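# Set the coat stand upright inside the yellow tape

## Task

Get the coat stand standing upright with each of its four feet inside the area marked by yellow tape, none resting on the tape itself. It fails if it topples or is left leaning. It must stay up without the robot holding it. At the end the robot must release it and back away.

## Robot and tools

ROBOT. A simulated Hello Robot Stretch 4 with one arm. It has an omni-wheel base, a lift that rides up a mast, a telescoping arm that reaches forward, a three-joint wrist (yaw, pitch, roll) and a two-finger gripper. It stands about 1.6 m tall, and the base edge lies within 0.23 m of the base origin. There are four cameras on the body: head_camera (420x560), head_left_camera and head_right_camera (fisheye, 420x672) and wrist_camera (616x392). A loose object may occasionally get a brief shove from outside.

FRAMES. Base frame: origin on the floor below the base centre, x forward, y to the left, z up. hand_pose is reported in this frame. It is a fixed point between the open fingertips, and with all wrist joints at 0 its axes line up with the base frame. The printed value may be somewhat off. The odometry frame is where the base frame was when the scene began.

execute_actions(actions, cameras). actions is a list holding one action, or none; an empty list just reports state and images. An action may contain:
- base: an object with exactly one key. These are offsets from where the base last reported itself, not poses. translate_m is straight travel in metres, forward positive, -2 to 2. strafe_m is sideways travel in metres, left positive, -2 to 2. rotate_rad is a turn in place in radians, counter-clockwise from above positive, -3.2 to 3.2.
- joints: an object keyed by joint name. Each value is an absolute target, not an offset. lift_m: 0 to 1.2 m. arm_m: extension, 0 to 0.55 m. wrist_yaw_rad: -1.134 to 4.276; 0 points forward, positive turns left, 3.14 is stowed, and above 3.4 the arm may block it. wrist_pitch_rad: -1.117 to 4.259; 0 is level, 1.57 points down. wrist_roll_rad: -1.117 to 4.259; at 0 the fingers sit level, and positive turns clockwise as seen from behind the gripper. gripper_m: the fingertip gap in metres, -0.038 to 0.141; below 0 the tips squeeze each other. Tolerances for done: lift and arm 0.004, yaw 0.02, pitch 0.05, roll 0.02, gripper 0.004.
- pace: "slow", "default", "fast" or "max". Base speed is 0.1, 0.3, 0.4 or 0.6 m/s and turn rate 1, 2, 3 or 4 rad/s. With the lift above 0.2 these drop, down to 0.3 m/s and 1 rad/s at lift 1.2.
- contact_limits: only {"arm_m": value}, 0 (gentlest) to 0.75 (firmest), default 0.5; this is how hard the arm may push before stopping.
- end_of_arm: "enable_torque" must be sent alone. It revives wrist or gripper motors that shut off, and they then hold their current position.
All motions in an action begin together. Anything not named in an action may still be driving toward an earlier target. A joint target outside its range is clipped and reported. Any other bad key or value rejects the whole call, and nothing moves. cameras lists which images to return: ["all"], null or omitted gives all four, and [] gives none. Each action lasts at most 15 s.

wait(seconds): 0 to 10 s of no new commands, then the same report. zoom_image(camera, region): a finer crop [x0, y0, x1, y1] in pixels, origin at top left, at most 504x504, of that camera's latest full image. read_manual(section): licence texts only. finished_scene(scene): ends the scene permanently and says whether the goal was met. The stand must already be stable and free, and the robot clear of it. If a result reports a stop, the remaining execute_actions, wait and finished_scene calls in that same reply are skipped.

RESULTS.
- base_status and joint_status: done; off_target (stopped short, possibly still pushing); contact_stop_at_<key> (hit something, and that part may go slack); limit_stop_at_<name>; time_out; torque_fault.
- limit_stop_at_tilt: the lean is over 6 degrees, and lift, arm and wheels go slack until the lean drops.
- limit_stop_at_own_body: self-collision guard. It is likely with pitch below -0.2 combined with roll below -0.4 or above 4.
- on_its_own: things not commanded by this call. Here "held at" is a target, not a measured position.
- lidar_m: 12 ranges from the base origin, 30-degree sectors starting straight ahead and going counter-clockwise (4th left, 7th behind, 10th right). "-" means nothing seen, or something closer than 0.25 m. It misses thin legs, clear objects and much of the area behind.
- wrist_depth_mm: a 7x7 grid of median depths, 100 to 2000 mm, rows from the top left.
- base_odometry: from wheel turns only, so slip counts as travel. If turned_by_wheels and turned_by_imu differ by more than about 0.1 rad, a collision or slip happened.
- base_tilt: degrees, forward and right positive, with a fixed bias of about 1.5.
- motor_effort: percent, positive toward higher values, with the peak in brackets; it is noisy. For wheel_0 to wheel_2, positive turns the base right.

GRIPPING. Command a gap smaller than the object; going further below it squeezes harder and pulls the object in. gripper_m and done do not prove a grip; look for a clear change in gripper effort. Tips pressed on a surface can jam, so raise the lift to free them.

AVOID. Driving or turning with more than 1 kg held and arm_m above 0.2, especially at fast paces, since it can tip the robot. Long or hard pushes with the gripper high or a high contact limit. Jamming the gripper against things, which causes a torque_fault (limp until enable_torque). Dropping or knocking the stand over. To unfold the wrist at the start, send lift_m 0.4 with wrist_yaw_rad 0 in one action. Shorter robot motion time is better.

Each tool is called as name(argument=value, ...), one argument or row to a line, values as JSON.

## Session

execute_actions(
  actions=[],
)

Scene clock: 0.00 s.
base_odometry: x=+0.000 y=+0.000 heading=+0.000 (m, m, rad; odometry frame)
turned_by_wheels: +0.000 (rad since the last result)
turned_by_imu: +0.000 (rad since the last result)
base_tilt: forward=+0.2 right=+0.5 (deg)
lidar_m: 1.90 1.88 2.04 0.70 0.63 0.64 0.79 1.68 1.72 2.14 0.90 0.86
base_status: not commanded
joint_positions: lift_m=+0.198 arm_m=+0.001 wrist_yaw_rad=+3.162 wrist_pitch_rad=+0.013 wrist_roll_rad=-0.011 gripper_m=+0.057
joint_status: not commanded
motor_effort: lift_m=+21 arm_m=-1 wrist_yaw_rad=+0 wrist_pitch_rad=-8 wrist_roll_rad=-1 gripper_m=-2 wheel_0=+0 wheel_1=+0 wheel_2=+0 (%)
hand_pose: x=-0.1180 y=+0.0816 z=+0.3729 quat_wxyz=(-0.010, -0.006, -0.005, +1.000) (m; base frame)
wrist_depth_mm: - 137 1281 1182 1138 1060 1138 / - 124 175 - 1661 1464 1255 / - 127 175 - 1756 1464 1281 / 117 137 287 - 1808 1499 1281 / 1576 1863 - - 1756 1499 1255 / 1430 1464 200 1430 202 1430 1281 / 976 878 991 154 960 1025 1025
pictures: head_camera, head_left_camera, head_right_camera, wrist_camera
Images, in order (width x height): head_camera 420x560, head_left_camera 420x672, head_right_camera 420x672, wrist_camera 616x392.

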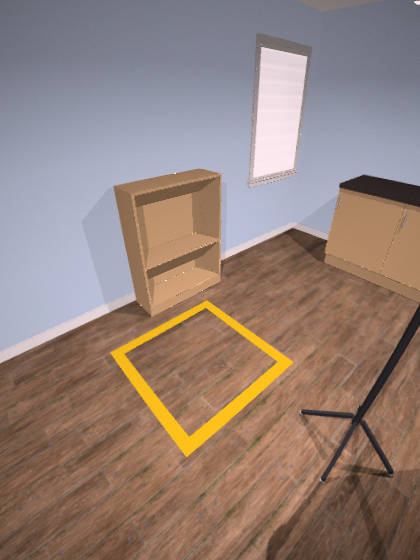

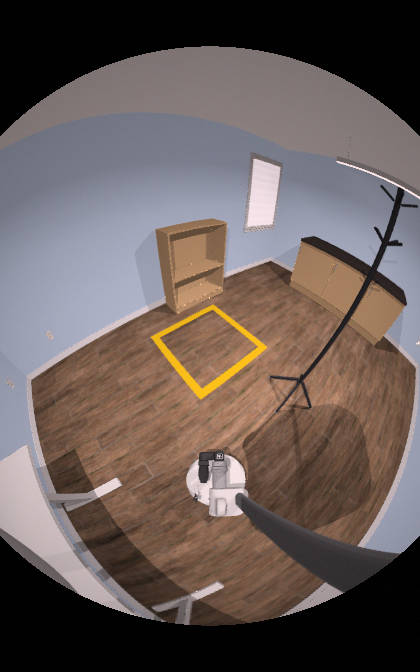

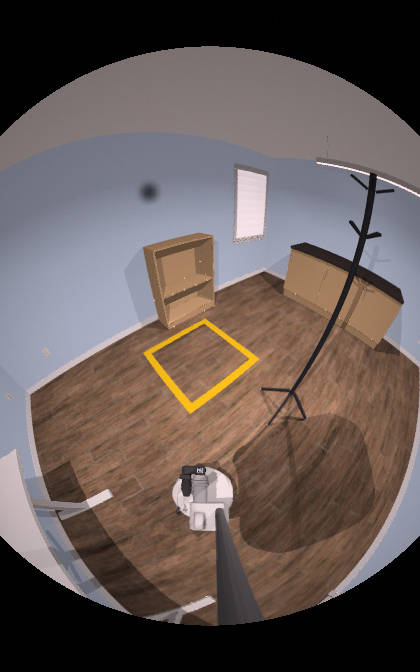

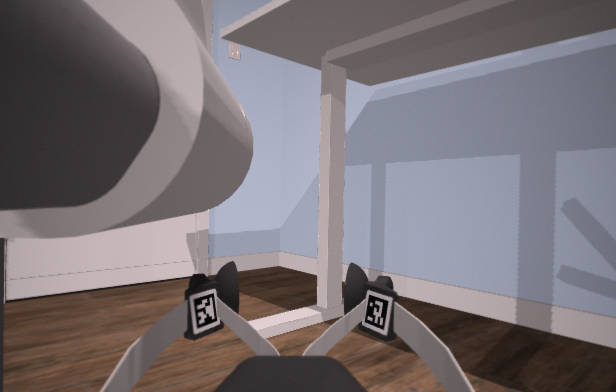

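execute_actions(
  actions=[
    {"base":{"rotate_rad":-0.73},"joints":{"lift_m":1.05,"wrist_yaw_rad":0,"gripper_m":0.12}},
  ],
  cameras=["head_camera","head_left_camera","wrist_camera"],
)

Scene clock: 19.80 s.
base_odometry: x=+0.000 y=+0.000 heading=-0.730 (m, m, rad; odometry frame)
turned_by_wheels: -0.730 (rad since the last result)
turned_by_imu: -0.728 (rad since the last result)
base_tilt: forward=+0.1 right=+0.5 (deg)
lidar_m: 0.98 2.13 1.86 2.02 0.83 0.63 0.64 0.68 1.03 1.68 1.88 2.69
base_status: done
joint_positions: lift_m=+1.050 arm_m=+0.001 wrist_yaw_rad=+0.000 wrist_pitch_rad=+0.013 wrist_roll_rad=-0.011 gripper_m=+0.120
joint_status: all done
motor_effort: lift_m=+24(24) arm_m=-1(1) wrist_yaw_rad=+0(4) wrist_pitch_rad=-8(7) wrist_roll_rad=+1(2) gripper_m=+0(2) wheel_0=+0(6) wheel_1=-1(10) wheel_2=+0(7) (%)
hand_pose: x=+0.4607 y=-0.0873 z=+1.2242 quat_wxyz=(+1.000, -0.005, +0.006, +0.000) (m; base frame)
wrist_depth_mm: - - - 1983 - - - / - - - - - - - / - - - - - - - / - - - - - - - / - - - - - - - / - 212 - - 204 - - / - - - 148 - - -
pictures: head_camera, head_left_camera, wrist_camera
Images, in order (width x height): head_camera 420x560, head_left_camera 420x672, wrist_camera 616x392.

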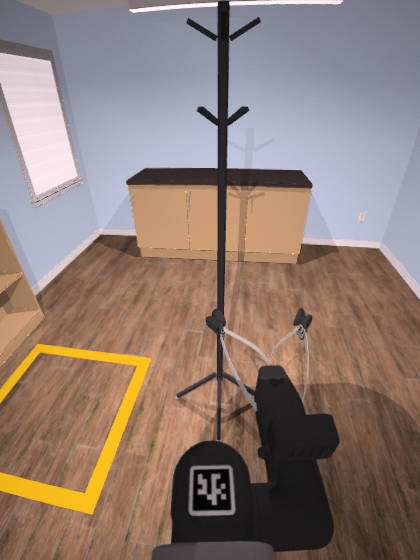

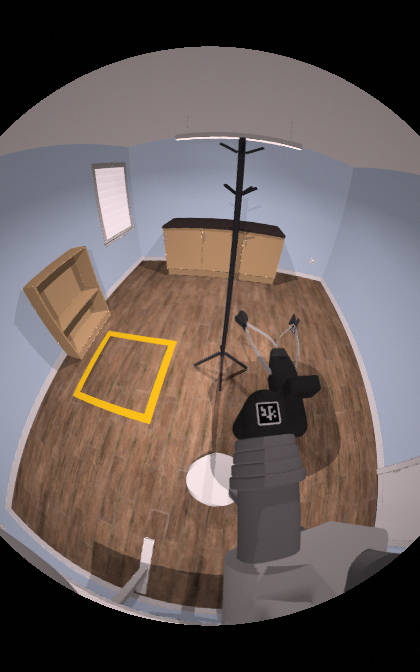

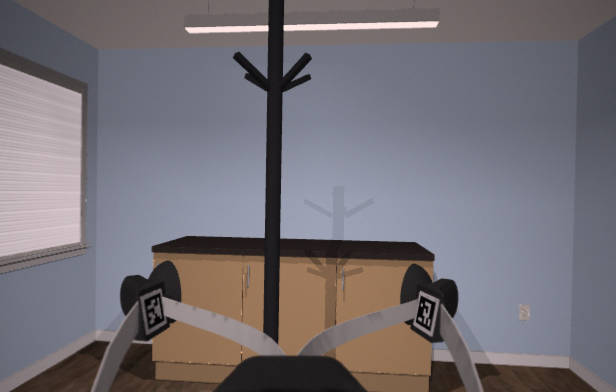

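execute_actions(
  actions=[
    {"base":{"translate_m":0.35},"joints":{"arm_m":0.2}},
  ],
  cameras=[],
)

execute_actions(
  actions=[
    {"base":{"strafe_m":0.05}},
  ],
  cameras=["wrist_camera"],
)

Scene clock: 32.50 s.
base_odometry: x=+0.261 y=-0.233 heading=-0.730 (m, m, rad; odometry frame)
turned_by_wheels: +0.000 (rad since the last result)
turned_by_imu: -0.004 (rad since the last result)
base_tilt: forward=+0.1 right=+0.5 (deg)
lidar_m: 0.51 2.07 1.71 1.96 2.18 1.01 0.97 1.05 1.77 1.76 1.96 2.39
base_status: done
joint_positions: lift_m=+1.050 arm_m=+0.199 wrist_yaw_rad=+0.000 wrist_pitch_rad=+0.013 wrist_roll_rad=-0.011 gripper_m=+0.120
joint_status: all done
motor_effort: lift_m=+24(24) arm_m=+5(4) wrist_yaw_rad=-1(2) wrist_pitch_rad=-7(7) wrist_roll_rad=+0(2) gripper_m=+1(1) wheel_0=+2(5) wheel_1=+2(2) wheel_2=+0(10) (%)
hand_pose: x=+0.6586 y=-0.0874 z=+1.2243 quat_wxyz=(+1.000, -0.005, +0.006, +0.000) (m; base frame)
wrist_depth_mm: - - 260 - - - - / - - 263 - - - - / - - 264 - - - - / - - 264 - - - - / - - 266 - - - - / - 212 258 1983 204 - - / - - - 148 1921 - -
pictures: none
No camera images: the call's "cameras" was empty. Leave "cameras" out to get every camera's image.

Scene clock: 33.60 s.
base_odometry: x=+0.294 y=-0.196 heading=-0.730 (m, m, rad; odometry frame)
turned_by_wheels: +0.000 (rad since the last result)
turned_by_imu: -0.001 (rad since the last result)
base_tilt: forward=+0.2 right=+0.5 (deg)
lidar_m: 0.53 2.02 1.67 1.91 2.12 0.99 0.96 1.05 1.83 1.81 1.99 0.65
base_status: done
joint_positions: lift_m=+1.050 arm_m=+0.199 wrist_yaw_rad=+0.000 wrist_pitch_rad=+0.013 wrist_roll_rad=-0.011 gripper_m=+0.120
joint_status: not commanded
motor_effort: lift_m=+24(24) arm_m=+5(4) wrist_yaw_rad=+0(0) wrist_pitch_rad=-7(8) wrist_roll_rad=-2(0) gripper_m=-3(1) wheel_0=+0(9) wheel_1=-1(8) wheel_2=+0(1) (%)
hand_pose: x=+0.6586 y=-0.0874 z=+1.2243 quat_wxyz=(+1.000, -0.005, +0.006, +0.000) (m; base frame)
wrist_depth_mm: - - - 264 - - - / - - - 265 - - - / - - - 266 - - - / - - - 268 - - - / - - - 1921 - - - / - 212 1983 1983 204 - - / - - - 148 - - -
pictures: wrist_camera
Images, in order (width x height): wrist_camera 616x392.

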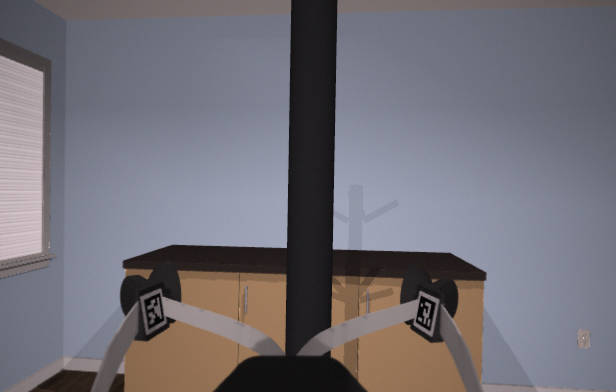

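Need depth ~0.19: extend 0.075.

execute_actions(
  actions=[
    {"joints":{"arm_m":0.275}},
  ],
  cameras=[],
)

execute_actions(
  actions=[
    {"joints":{"gripper_m":-0.01}},
  ],
  cameras=["head_left_camera","head_camera"],
)

Scene clock: 39.23 s.
base_odometry: x=+0.294 y=-0.196 heading=-0.730 (m, m, rad; odometry frame)
turned_by_wheels: +0.000 (rad since the last result)
turned_by_imu: -0.001 (rad since the last result)
base_tilt: forward=+0.2 right=+0.5 (deg)
lidar_m: 0.51 2.02 1.66 1.90 2.13 0.99 0.97 1.03 1.81 1.81 2.00 0.68
base_status: not commanded
joint_positions: lift_m=+1.050 arm_m=+0.274 wrist_yaw_rad=+0.000 wrist_pitch_rad=+0.013 wrist_roll_rad=-0.011 gripper_m=+0.120
joint_status: all done
motor_effort: lift_m=+24(24) arm_m=+4(7) wrist_yaw_rad=+2(1) wrist_pitch_rad=-8(7) wrist_roll_rad=-3(1) gripper_m=-2(0) wheel_0=+0(0) wheel_1=-1(1) wheel_2=+0(0) (%)
hand_pose: x=+0.7336 y=-0.0874 z=+1.2243 quat_wxyz=(+1.000, -0.005, +0.006, +0.000) (m; base frame)
wrist_depth_mm: - - - 186 - - - / - - - 187 - - - / - - - 188 - - - / - - - 188 - - - / - - - 188 - - - / - 212 1983 188 204 1808 - / - - 1983 148 1863 1808 -
pictures: none
No camera images: the call's "cameras" was empty. Leave "cameras" out to get every camera's image.

Scene clock: 41.37 s.
base_odometry: x=+0.294 y=-0.196 heading=-0.730 (m, m, rad; odometry frame)
turned_by_wheels: +0.000 (rad since the last result)
turned_by_imu: -0.001 (rad since the last result)
base_tilt: forward=+0.2 right=+0.5 (deg)
lidar_m: 0.52 2.03 1.68 1.91 2.12 0.99 0.97 1.05 1.81 1.81 1.99 0.70
base_status: not commanded
joint_positions: lift_m=+1.050 arm_m=+0.275 wrist_yaw_rad=+0.002 wrist_pitch_rad=+0.012 wrist_roll_rad=-0.011 gripper_m=-0.010
joint_status: all done
motor_effort: lift_m=+24(24) arm_m=+3(4) wrist_yaw_rad=-5(9) wrist_pitch_rad=-4(8) wrist_roll_rad=-1(1) gripper_m=-10(11) wheel_0=-3(3) wheel_1=-1(1) wheel_2=+0(0) (%)
hand_pose: x=+0.7341 y=-0.0868 z=+1.2246 quat_wxyz=(+1.000, -0.005, +0.006, +0.001) (m; base frame)
wrist_depth_mm: - - - 169 - - - / - - - 170 - - - / - - - 170 - - - / - - - 171 - - - / - - - 171 - - - / - 1983 183 171 1863 1863 - / - - 1983 165 1921 1863 -
pictures: head_camera, head_left_camera
Images, in order (width x height): head_camera 420x560, head_left_camera 420x672.

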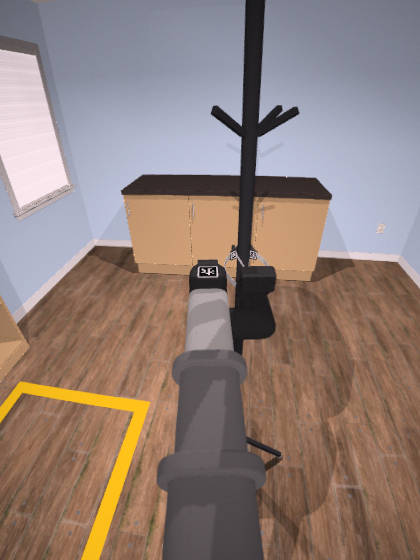

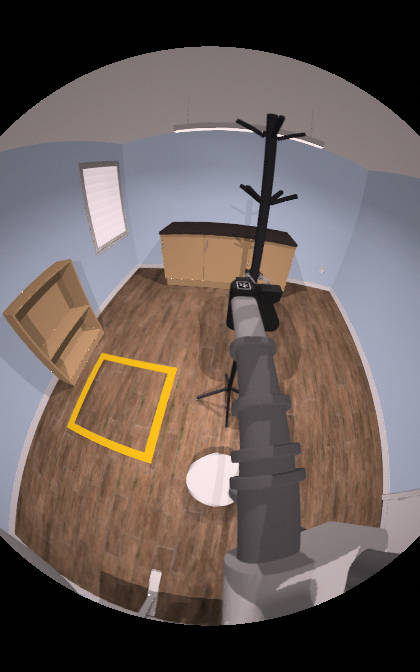

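execute_actions(
  actions=[
    {"base":{"strafe_m":0.5},"joints":{"lift_m":0.97},"pace":"slow"},
  ],
  cameras=["head_left_camera","head_right_camera"],
)

Scene clock: 53.00 s.
base_odometry: x=+0.628 y=+0.176 heading=-0.731 (m, m, rad; odometry frame)
turned_by_wheels: -0.001 (rad since the last result)
turned_by_imu: -0.007 (rad since the last result)
base_tilt: forward=+0.2 right=+0.5 (deg)
lidar_m: 0.47 1.42 1.22 1.40 1.57 1.72 0.92 0.98 1.48 2.29 0.29 0.35
base_status: done
joint_positions: lift_m=+0.970 arm_m=+0.275 wrist_yaw_rad=-0.001 wrist_pitch_rad=+0.013 wrist_roll_rad=-0.011 gripper_m=-0.010
joint_status: all done
motor_effort: lift_m=+19(25) arm_m=+2(3) wrist_yaw_rad=+3(27) wrist_pitch_rad=-9(24) wrist_roll_rad=+2(1) gripper_m=-9(11) wheel_0=-5(13) wheel_1=-1(4) wheel_2=-1(6) (%)
hand_pose: x=+0.7338 y=-0.0877 z=+1.1446 quat_wxyz=(+1.000, -0.006, +0.007, +0.000) (m; base frame)
wrist_depth_mm: 1921 - - - - - - / 1921 - - - - - - / 1921 - - - - - - / 1983 - - 183 - - - / - - - 172 1983 - - / 1983 - 184 166 1863 1983 1983 / - - - 160 1983 1983 1921
pictures: head_left_camera, head_right_camera
Images, in order (width x height): head_left_camera 420x672, head_right_camera 420x672.

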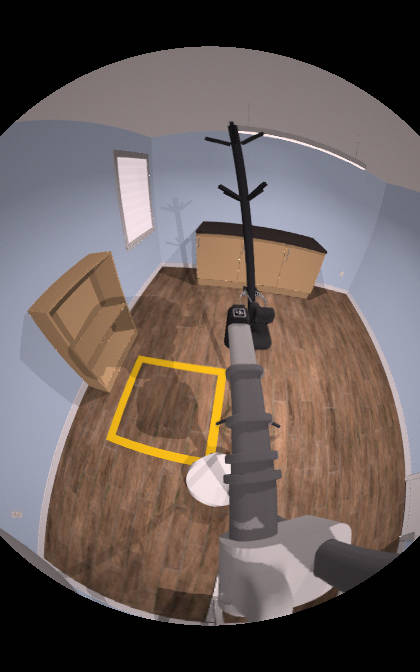

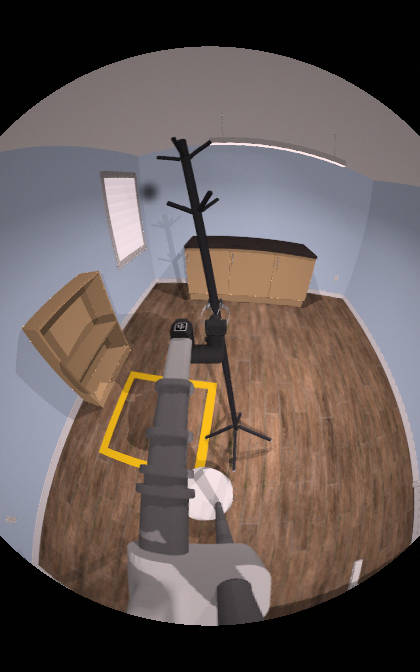

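execute_actions(
  actions=[
    {"base":{"strafe_m":0.6},"pace":"slow"},
  ],
  cameras=["head_left_camera","head_right_camera"],
)

Scene clock: 66.47 s.
base_odometry: x=+1.028 y=+0.623 heading=-0.731 (m, m, rad; odometry frame)
turned_by_wheels: +0.000 (rad since the last result)
turned_by_imu: -0.005 (rad since the last result)
base_tilt: forward=+0.2 right=+0.5 (deg)
lidar_m: 0.60 0.67 0.84 0.83 0.91 1.41 1.63 1.05 1.40 2.90 0.79 0.67
base_status: done
joint_positions: lift_m=+0.970 arm_m=+0.275 wrist_yaw_rad=+0.001 wrist_pitch_rad=+0.027 wrist_roll_rad=-0.013 gripper_m=-0.010
joint_status: not commanded
on_its_own: wrist_pitch_rad is at rest, and its effort (-47) is outside its rest range (-23 to +23)
motor_effort: lift_m=+22(22) arm_m=+2(3) wrist_yaw_rad=-2(9) wrist_pitch_rad=-47(47) wrist_roll_rad=+4(4) gripper_m=-12(12) wheel_0=-3(11) wheel_1=+1(8) wheel_2=+0(1) (%)
hand_pose: x=+0.7340 y=-0.0871 z=+1.1404 quat_wxyz=(+1.000, -0.006, +0.013, +0.001) (m; base frame)
wrist_depth_mm: 991 172 - - - - - / 1138 164 - - - - - / 1138 166 - - - - - / 1138 1537 165 - - - - / 976 1661 165 - - 1983 1983 / 976 1537 179 169 - 1983 1983 / 960 160 - 164 - 1983 1983
pictures: head_left_camera, head_right_camera
Images, in order (width x height): head_left_camera 420x672, head_right_camera 420x672.

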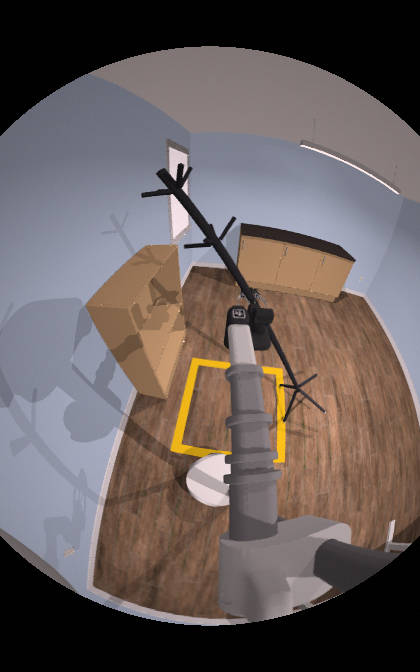

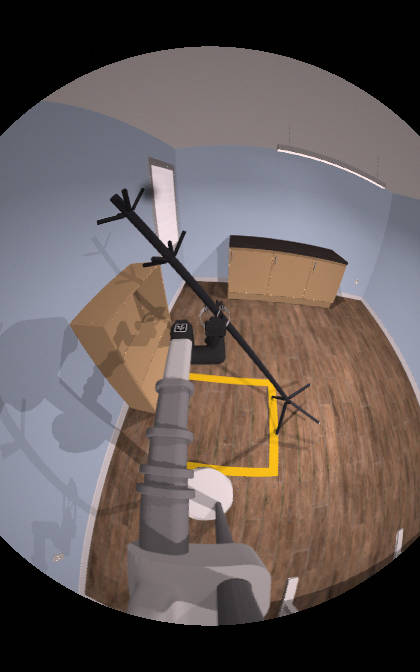

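execute_actions(
  actions=[
    {"base":{"strafe_m":0.45},"pace":"slow"},
  ],
  cameras=["head_right_camera"],
)

Scene clock: 78.80 s.
base_odometry: x=+1.329 y=+0.958 heading=-0.731 (m, m, rad; odometry frame)
turned_by_wheels: -0.001 (rad since the last result)
turned_by_imu: -0.007 (rad since the last result)
base_tilt: forward=+0.2 right=+0.5 (deg)
lidar_m: 0.56 0.50 0.39 0.39 0.43 0.66 1.56 1.39 1.34 3.33 0.92 0.66
base_status: done
joint_positions: lift_m=+0.970 arm_m=+0.275 wrist_yaw_rad=-0.004 wrist_pitch_rad=+0.031 wrist_roll_rad=-0.015 gripper_m=-0.010
joint_status: not commanded
on_its_own: wrist_pitch_rad is at rest, and its effort (-61) is outside its rest range (-23 to +23)
motor_effort: lift_m=+25(25) arm_m=+3(3) wrist_yaw_rad=+12(14) wrist_pitch_rad=-61(64) wrist_roll_rad=+8(11) gripper_m=-15(15) wheel_0=-6(9) wheel_1=+0(8) wheel_2=-3(5) (%)
hand_pose: x=+0.7335 y=-0.0885 z=+1.1389 quat_wxyz=(+1.000, -0.007, +0.016, -0.002) (m; base frame)
wrist_depth_mm: 161 798 1060 - - - - / 155 759 1397 - - - - / 129 158 1397 - - - - / 504 160 172 - - - - / 554 691 161 - - - - / 397 402 177 165 189 - - / 279 162 303 162 182 - -
pictures: head_right_camera
Images, in order (width x height): head_right_camera 420x672.

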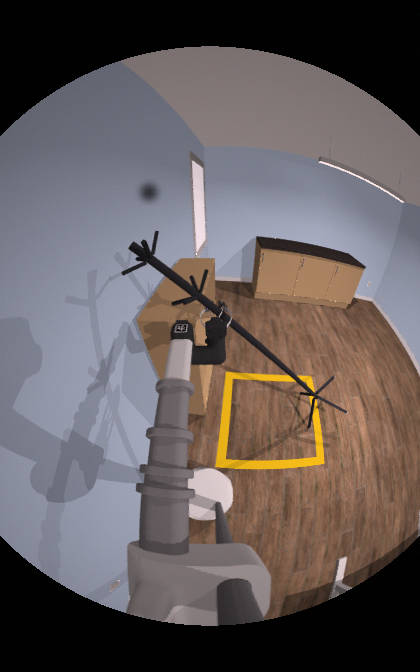

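execute_actions(
  actions=[
    {"joints":{"lift_m":1.1},"pace":"slow"},
  ],
  cameras=["head_right_camera"],
)

Scene clock: 95.63 s.
base_odometry: x=+1.329 y=+0.958 heading=-0.731 (m, m, rad; odometry frame)
turned_by_wheels: +0.000 (rad since the last result)
turned_by_imu: -0.002 (rad since the last result)
base_tilt: forward=+0.2 right=+0.5 (deg)
lidar_m: 0.62 0.51 0.39 0.38 0.43 0.68 1.56 1.39 1.32 3.34 0.90 0.68
base_status: not commanded
joint_positions: lift_m=+1.099 arm_m=+0.275 wrist_yaw_rad=-0.004 wrist_pitch_rad=+0.031 wrist_roll_rad=-0.014 gripper_m=-0.010
joint_status: all done
on_its_own: wrist_pitch_rad is at rest, and its effort (-59) is outside its rest range (-23 to +23)
motor_effort: lift_m=+31(30) arm_m=+2(2) wrist_yaw_rad=+13(15) wrist_pitch_rad=-59(69) wrist_roll_rad=+9(11) gripper_m=-14(12) wheel_0=-5(6) wheel_1=+0(0) wheel_2=-3(3) (%)
hand_pose: x=+0.7335 y=-0.0886 z=+1.2685 quat_wxyz=(+1.000, -0.007, +0.015, -0.002) (m; base frame)
wrist_depth_mm: 157 788 1366 - - - - / 521 161 1397 - - - - / 569 159 1397 - - - - / - 160 164 - - - - / 559 699 138 - - - - / 172 171 171 165 189 - 1921 / 535 496 530 163 - - -
pictures: head_right_camera
Images, in order (width x height): head_right_camera 420x672.

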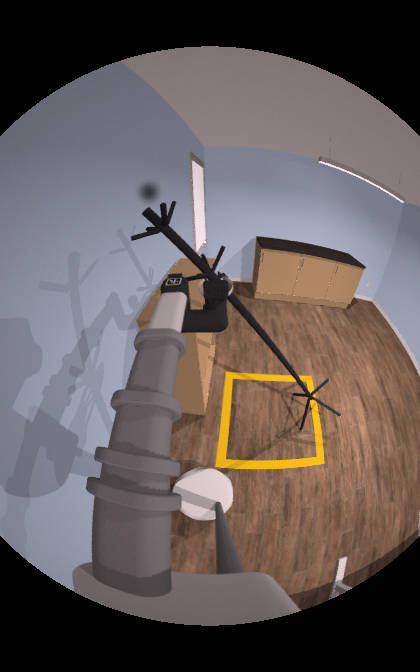

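execute_actions(
  actions=[
    {"joints":{"lift_m":1.2},"base":{"translate_m":-0.2},"pace":"slow"},
  ],
  cameras=["head_right_camera"],
)

Scene clock: 104.93 s.
base_odometry: x=+1.180 y=+1.091 heading=-0.732 (m, m, rad; odometry frame)
turned_by_wheels: +0.000 (rad since the last result)
turned_by_imu: -0.001 (rad since the last result)
base_tilt: forward=+0.2 right=+0.5 (deg)
lidar_m: 0.53 0.53 0.42 0.41 0.45 0.72 1.34 1.35 1.21 3.30 0.95 0.71
base_status: done
joint_positions: lift_m=+1.198 arm_m=+0.275 wrist_yaw_rad=+0.002 wrist_pitch_rad=+0.024 wrist_roll_rad=-0.016 gripper_m=-0.010
joint_status: all done
on_its_own: wrist_pitch_rad is at rest, and its effort (-39) is outside its rest range (-23 to +23)
motor_effort: lift_m=+30(40) arm_m=+2(2) wrist_yaw_rad=-5(12) wrist_pitch_rad=-39(65) wrist_roll_rad=+13(13) gripper_m=-13(11) wheel_0=-2(7) wheel_1=-3(7) wheel_2=+4(6) (%)
hand_pose: x=+0.7341 y=-0.0869 z=+1.3699 quat_wxyz=(+1.000, -0.008, +0.012, +0.001) (m; base frame)
wrist_depth_mm: 539 141 1397 - - - - / 585 144 1464 - - - - / 597 723 157 - - - - / 597 798 - - - - - / 597 854 640 - - - - / 148 156 163 167 - - - / 603 707 750 163 - - -
pictures: head_right_camera
Images, in order (width x height): head_right_camera 420x672.

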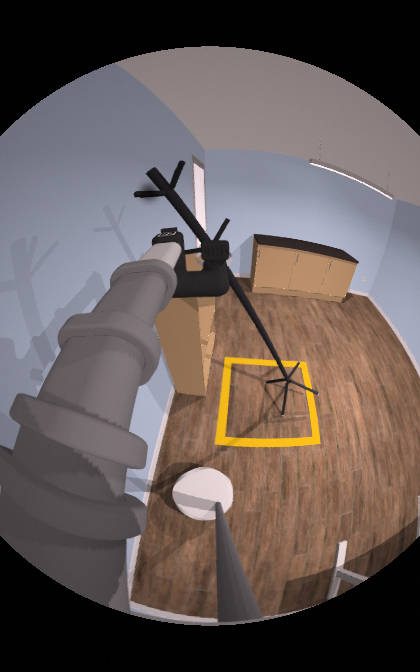

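execute_actions(
  actions=[
    {"base":{"translate_m":-0.2},"pace":"slow"},
  ],
  cameras=["head_right_camera"],
)

Scene clock: 113.97 s.
base_odometry: x=+1.031 y=+1.225 heading=-0.732 (m, m, rad; odometry frame)
turned_by_wheels: +0.000 (rad since the last result)
turned_by_imu: -0.001 (rad since the last result)
base_tilt: forward=+0.2 right=+0.5 (deg)
lidar_m: 0.52 0.57 0.45 0.43 0.48 0.75 1.15 1.28 1.10 3.25 3.57 0.74
base_status: done
joint_positions: lift_m=+1.198 arm_m=+0.275 wrist_yaw_rad=+0.002 wrist_pitch_rad=+0.024 wrist_roll_rad=-0.018 gripper_m=-0.010
joint_status: not commanded
on_its_own: wrist_pitch_rad is at rest, and its effort (-40) is outside its rest range (-23 to +23); wrist_roll_rad is at rest, and its effort (+18) is outside its rest range (-13 to +13)
motor_effort: lift_m=+29(29) arm_m=+3(2) wrist_yaw_rad=-6(7) wrist_pitch_rad=-40(40) wrist_roll_rad=+18(17) gripper_m=-13(11) wheel_0=-4(5) wheel_1=-1(3) wheel_2=+2(8) (%)
hand_pose: x=+0.7341 y=-0.0867 z=+1.3698 quat_wxyz=(+1.000, -0.009, +0.012, +0.001) (m; base frame)
wrist_depth_mm: 574 123 1464 - - - - / 627 129 1464 - - - - / 627 141 142 - - - - / 634 854 143 - - - - / 640 917 150 153 - - - / 564 141 154 165 - - - / 591 151 732 161 - - -
pictures: head_right_camera
Images, in order (width x height): head_right_camera 420x672.

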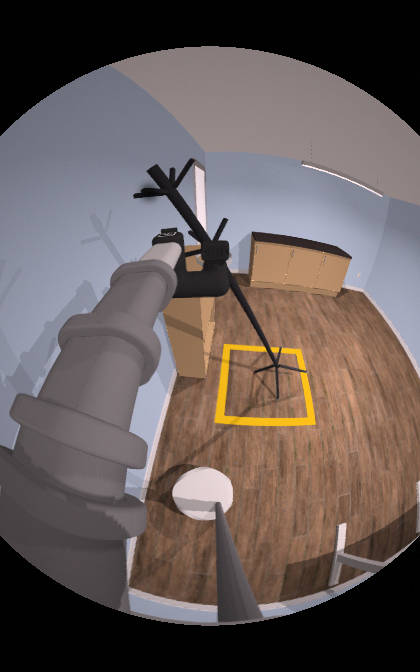

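execute_actions(
  actions=[
    {"base":{"translate_m":-0.15},"pace":"slow"},
  ],
  cameras=["head_right_camera"],
)

Scene clock: 122.90 s.
base_odometry: x=+0.920 y=+1.325 heading=-0.732 (m, m, rad; odometry frame)
turned_by_wheels: +0.000 (rad since the last result)
turned_by_imu: -0.001 (rad since the last result)
base_tilt: forward=+0.2 right=+0.5 (deg)
lidar_m: 0.47 0.61 0.47 0.46 0.50 0.79 1.01 1.13 1.03 1.72 3.59 0.77
base_status: done
joint_positions: lift_m=+1.198 arm_m=+0.275 wrist_yaw_rad=+0.003 wrist_pitch_rad=+0.023 wrist_roll_rad=-0.018 gripper_m=-0.010
joint_status: not commanded
on_its_own: wrist_pitch_rad is at rest, and its effort (-38) is outside its rest range (-23 to +23); wrist_roll_rad is at rest, and its effort (+20) is outside its rest range (-13 to +13)
motor_effort: lift_m=+30(29) arm_m=+2(2) wrist_yaw_rad=-8(8) wrist_pitch_rad=-38(40) wrist_roll_rad=+20(21) gripper_m=-15(13) wheel_0=-4(5) wheel_1=-1(5) wheel_2=+3(8) (%)
hand_pose: x=+0.7341 y=-0.0866 z=+1.3700 quat_wxyz=(+1.000, -0.009, +0.012, +0.002) (m; base frame)
wrist_depth_mm: 627 114 1576 - - - - / 661 121 1537 - - - - / 654 788 132 - - - - / 661 798 136 186 - - - / 668 931 146 132 - - - / 615 133 150 158 - - - / 111 141 750 160 - - -
pictures: head_right_camera
Images, in order (width x height): head_right_camera 420x672.

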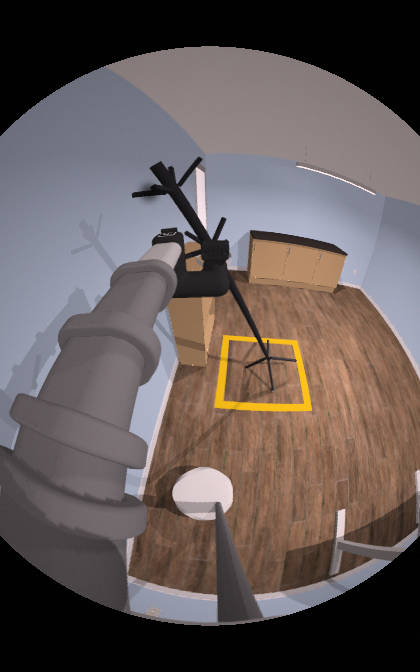

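execute_actions(
  actions=[
    {"base":{"strafe_m":-0.3},"pace":"slow"},
  ],
  cameras=[],
)

execute_actions(
  actions=[
    {"base":{"translate_m":0.25},"pace":"slow"},
  ],
  cameras=["head_right_camera","head_left_camera"],
)

Scene clock: 134.60 s.
base_odometry: x=+0.719 y=+1.102 heading=-0.731 (m, m, rad; odometry frame)
turned_by_wheels: +0.001 (rad since the last result)
turned_by_imu: +0.002 (rad since the last result)
base_tilt: forward=+0.2 right=+0.5 (deg)
lidar_m: 0.56 0.94 0.77 0.76 0.82 1.09 1.06 0.90 0.75 2.01 3.27 1.03
base_status: done
joint_positions: lift_m=+1.199 arm_m=+0.275 wrist_yaw_rad=+0.005 wrist_pitch_rad=+0.008 wrist_roll_rad=-0.012 gripper_m=-0.010
joint_status: not commanded
on_its_own: wrist_yaw_rad is at rest, and its effort (-14) is outside its rest range (-13 to +13)
motor_effort: lift_m=+22(30) arm_m=+2(2) wrist_yaw_rad=-14(17) wrist_pitch_rad=+8(37) wrist_roll_rad=+3(18) gripper_m=-10(16) wheel_0=+6(11) wheel_1=+1(0) wheel_2=+3(4) (%)
hand_pose: x=+0.7344 y=-0.0861 z=+1.3751 quat_wxyz=(+1.000, -0.006, +0.004, +0.002) (m; base frame)
wrist_depth_mm: 1098 1464 121 199 110 - - / - 1576 126 131 - - - / 1025 1336 130 - - - - / 1042 1464 147 - - - - / 1042 1464 1983 160 - - - / 1060 1255 181 163 - - - / 854 798 1499 164 - - -
pictures: none
No camera images: the call's "cameras" was empty. Leave "cameras" out to get every camera's image.

Scene clock: 138.37 s.
base_odometry: x=+0.905 y=+0.935 heading=-0.731 (m, m, rad; odometry frame)
turned_by_wheels: +0.000 (rad since the last result)
turned_by_imu: -0.004 (rad since the last result)
base_tilt: forward=+0.2 right=+0.5 (deg)
lidar_m: 0.57 0.93 0.72 0.72 0.80 1.24 1.30 0.95 0.92 2.98 3.29 0.64
base_status: done
joint_positions: lift_m=+1.199 arm_m=+0.275 wrist_yaw_rad=-0.004 wrist_pitch_rad=+0.009 wrist_roll_rad=-0.012 gripper_m=-0.010
joint_status: not commanded
on_its_own: wrist_yaw_rad is at rest, and its effort (+14) is outside its rest range (-13 to +13)
motor_effort: lift_m=+22(22) arm_m=+3(2) wrist_yaw_rad=+14(13) wrist_pitch_rad=+3(8) wrist_roll_rad=+3(2) gripper_m=-9(7) wheel_0=+1(5) wheel_1=+1(6) wheel_2=-5(9) (%)
hand_pose: x=+0.7336 y=-0.0887 z=+1.3747 quat_wxyz=(+1.000, -0.006, +0.005, -0.002) (m; base frame)
wrist_depth_mm: 1008 1464 145 - - - - / 991 1430 155 - - - - / 1025 1464 1983 - - - - / 1008 1464 - 158 - - - / 1008 1464 - 157 - - - / 1025 1255 183 157 - - - / 842 788 1255 157 - - -
pictures: head_left_camera, head_right_camera
Images, in order (width x height): head_left_camera 420x672, head_right_camera 420x672.

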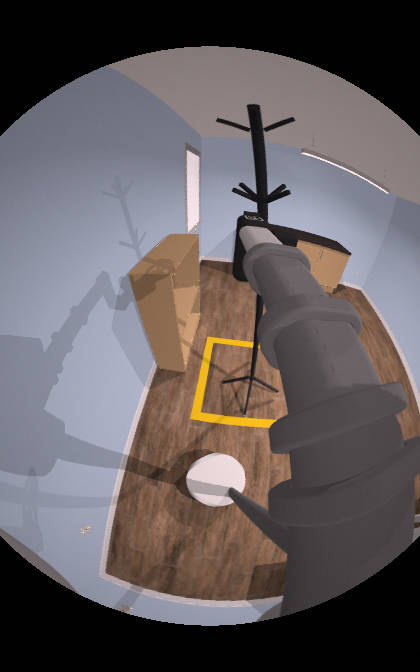

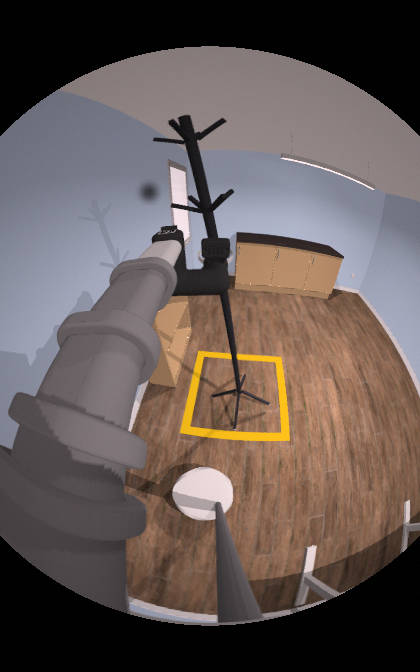

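Looks upright and centered. Release and back off.

execute_actions(
  actions=[
    {"joints":{"gripper_m":0.12}},
  ],
  cameras=[],
)

execute_actions(
  actions=[
    {"joints":{"arm_m":0.0},"base":{"translate_m":-0.3},"pace":"slow"},
  ],
  cameras=[],
)

execute_actions(
  actions=[
    {"joints":{"lift_m":0.4,"wrist_yaw_rad":3.14}},
  ],
  cameras=["head_camera"],
)

Scene clock: 148.00 s.
base_odometry: x=+0.905 y=+0.935 heading=-0.732 (m, m, rad; odometry frame)
turned_by_wheels: +0.000 (rad since the last result)
turned_by_imu: -0.002 (rad since the last result)
base_tilt: forward=+0.2 right=+0.5 (deg)
lidar_m: 0.62 0.93 0.72 0.70 0.80 1.24 1.29 0.94 0.91 2.97 3.29 0.61
base_status: not commanded
joint_positions: lift_m=+1.199 arm_m=+0.275 wrist_yaw_rad=-0.004 wrist_pitch_rad=+0.012 wrist_roll_rad=-0.011 gripper_m=+0.120
joint_status: all done
motor_effort: lift_m=+22(22) arm_m=+2(2) wrist_yaw_rad=+12(14) wrist_pitch_rad=-5(6) wrist_roll_rad=+0(1) gripper_m=-4(8) wheel_0=-1(1) wheel_1=+1(1) wheel_2=-4(5) (%)
hand_pose: x=+0.7336 y=-0.0886 z=+1.3738 quat_wxyz=(+1.000, -0.006, +0.006, -0.002) (m; base frame)
wrist_depth_mm: 991 1430 - 181 179 - - / 1008 1430 - - 184 - - / 1008 1464 - - 184 - - / 1008 1464 - - 189 - - / 1025 1397 - - 190 - - / 1025 211 - - 191 - - / 831 960 1255 146 195 - -
pictures: none
No camera images: the call's "cameras" was empty. Leave "cameras" out to get every camera's image.

Scene clock: 152.30 s.
base_odometry: x=+0.682 y=+1.135 heading=-0.732 (m, m, rad; odometry frame)
turned_by_wheels: +0.000 (rad since the last result)
turned_by_imu: +0.001 (rad since the last result)
base_tilt: forward=+0.2 right=+0.5 (deg)
lidar_m: 1.14 0.96 0.78 0.77 0.85 1.03 1.01 0.90 0.73 1.70 3.22 0.95
base_status: done
joint_positions: lift_m=+1.199 arm_m=+0.002 wrist_yaw_rad=+0.000 wrist_pitch_rad=+0.012 wrist_roll_rad=-0.011 gripper_m=+0.120
joint_status: all done
joint sent to its limit — the command would take arm_m past its lower limit, so that joint was sent only as far as its limit.
motor_effort: lift_m=+22(22) arm_m=-4(5) wrist_yaw_rad=+0(12) wrist_pitch_rad=-6(6) wrist_roll_rad=+1(0) gripper_m=+0(4) wheel_0=-3(4) wheel_1=-2(4) wheel_2=+1(7) (%)
hand_pose: x=+0.4612 y=-0.0874 z=+1.3737 quat_wxyz=(+1.000, -0.006, +0.006, +0.000) (m; base frame)
wrist_depth_mm: 1098 1537 - - - - - / 1098 1576 - - - - - / 1118 1576 - - - - - / 1098 1537 - - - - - / 1098 1499 - - - - - / 1078 212 1808 - 204 - - / 1060 1060 1863 147 - - -
pictures: none
No camera images: the call's "cameras" was empty. Leave "cameras" out to get every camera's image.

Scene clock: 156.23 s.
base_odometry: x=+0.682 y=+1.135 heading=-0.732 (m, m, rad; odometry frame)
turned_by_wheels: +0.000 (rad since the last result)
turned_by_imu: -0.001 (rad since the last result)
base_tilt: forward=+0.2 right=+0.5 (deg)
lidar_m: 1.09 0.97 0.78 0.75 0.84 1.02 0.99 0.90 0.74 1.71 3.25 0.95
base_status: not commanded
joint_positions: lift_m=+0.400 arm_m=+0.002 wrist_yaw_rad=+3.140 wrist_pitch_rad=+0.012 wrist_roll_rad=-0.011 gripper_m=+0.120
joint_status: all done
motor_effort: lift_m=+17(20) arm_m=-4(5) wrist_yaw_rad=+2(6) wrist_pitch_rad=-6(6) wrist_roll_rad=+0(0) gripper_m=-1(1) wheel_0=-3(3) wheel_1=-2(2) wheel_2=+2(1) (%)
hand_pose: x=-0.1156 y=+0.0880 z=+0.5749 quat_wxyz=(+0.001, -0.006, -0.006, +1.000) (m; base frame)
wrist_depth_mm: - 138 1138 1138 1118 1098 1060 / - 126 1160 1138 1098 1098 1078 / 105 137 202 1138 1138 1098 1078 / 121 139 1138 1138 1118 1098 1060 / 1205 1160 1138 1138 1098 1078 1078 / 1205 212 1138 1138 204 1078 1078 / 1229 1182 1160 148 1118 1098 1060
pictures: head_camera
Images, in order (width x height): head_camera 420x560.

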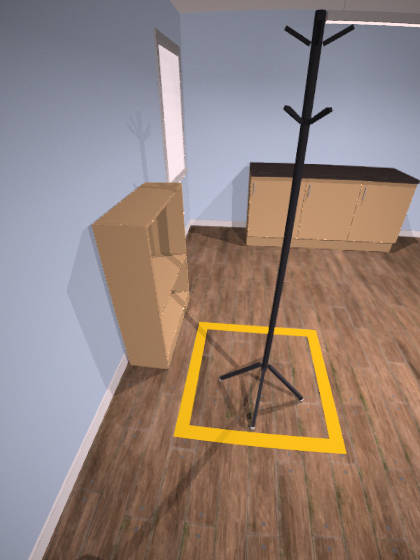

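zoom_image(
  camera="head_camera",
  region=[160, 300, 360, 470],
)

Region (160, 300, 360, 470) of head_camera's 420x560 image, scaled by 2.520, with more detail than that image has; it fills the top 428 rows of this view, and the rest is white.

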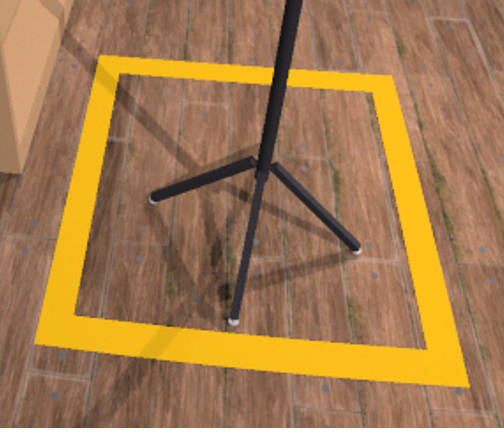

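execute_actions(
  actions=[
    {"base":{"strafe_m":-0.5}},
  ],
  cameras=["head_camera"],
)

Scene clock: 167.93 s.
base_odometry: x=+0.348 y=+0.763 heading=-0.732 (m, m, rad; odometry frame)
turned_by_wheels: +0.000 (rad since the last result)
turned_by_imu: -0.002 (rad since the last result)
base_tilt: forward=+0.2 right=+0.5 (deg)
lidar_m: 0.98 1.18 1.28 1.26 1.36 1.09 0.59 0.36 0.48 2.45 2.73 3.08
base_status: done
joint_positions: lift_m=+0.400 arm_m=+0.002 wrist_yaw_rad=+3.140 wrist_pitch_rad=+0.012 wrist_roll_rad=-0.011 gripper_m=+0.120
joint_status: not commanded
motor_effort: lift_m=+17(18) arm_m=-4(4) wrist_yaw_rad=+3(1) wrist_pitch_rad=-7(6) wrist_roll_rad=+2(1) gripper_m=-1(1) wheel_0=+0(7) wheel_1=+1(4) wheel_2=+0(1) (%)
hand_pose: x=-0.1156 y=+0.0880 z=+0.5749 quat_wxyz=(+0.001, -0.006, -0.006, +1.000) (m; base frame)
wrist_depth_mm: - 138 1229 1182 1182 1160 1138 / - 126 1229 1205 1205 1160 1138 / 105 137 202 1205 1182 1160 1138 / 121 139 1205 1182 1182 1160 1138 / 1308 788 1229 1255 1182 1182 1160 / 1308 212 1229 1205 204 1160 1138 / 1255 1229 1255 148 1182 1160 1138
pictures: head_camera
Images, in order (width x height): head_camera 420x560.

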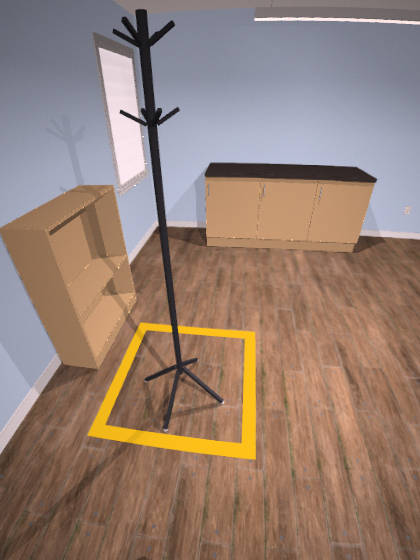

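zoom_image(
  camera="head_camera",
  region=[80, 310, 280, 470],
)

Region (80, 310, 280, 470) of head_camera's 420x560 image, scaled by 2.520, with more detail than that image has; it fills the top 403 rows of this view, and the rest is white.

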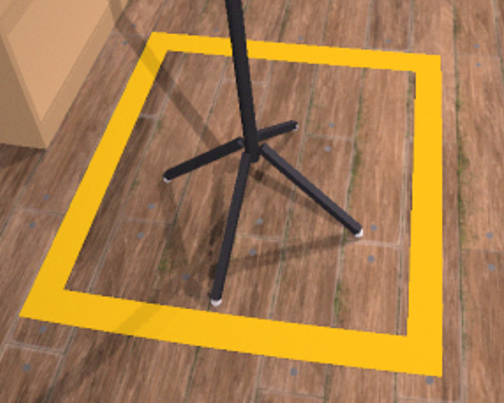

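All four feet inside.

finished_scene(
  scene=2,
)

The scene is finished: the task was done.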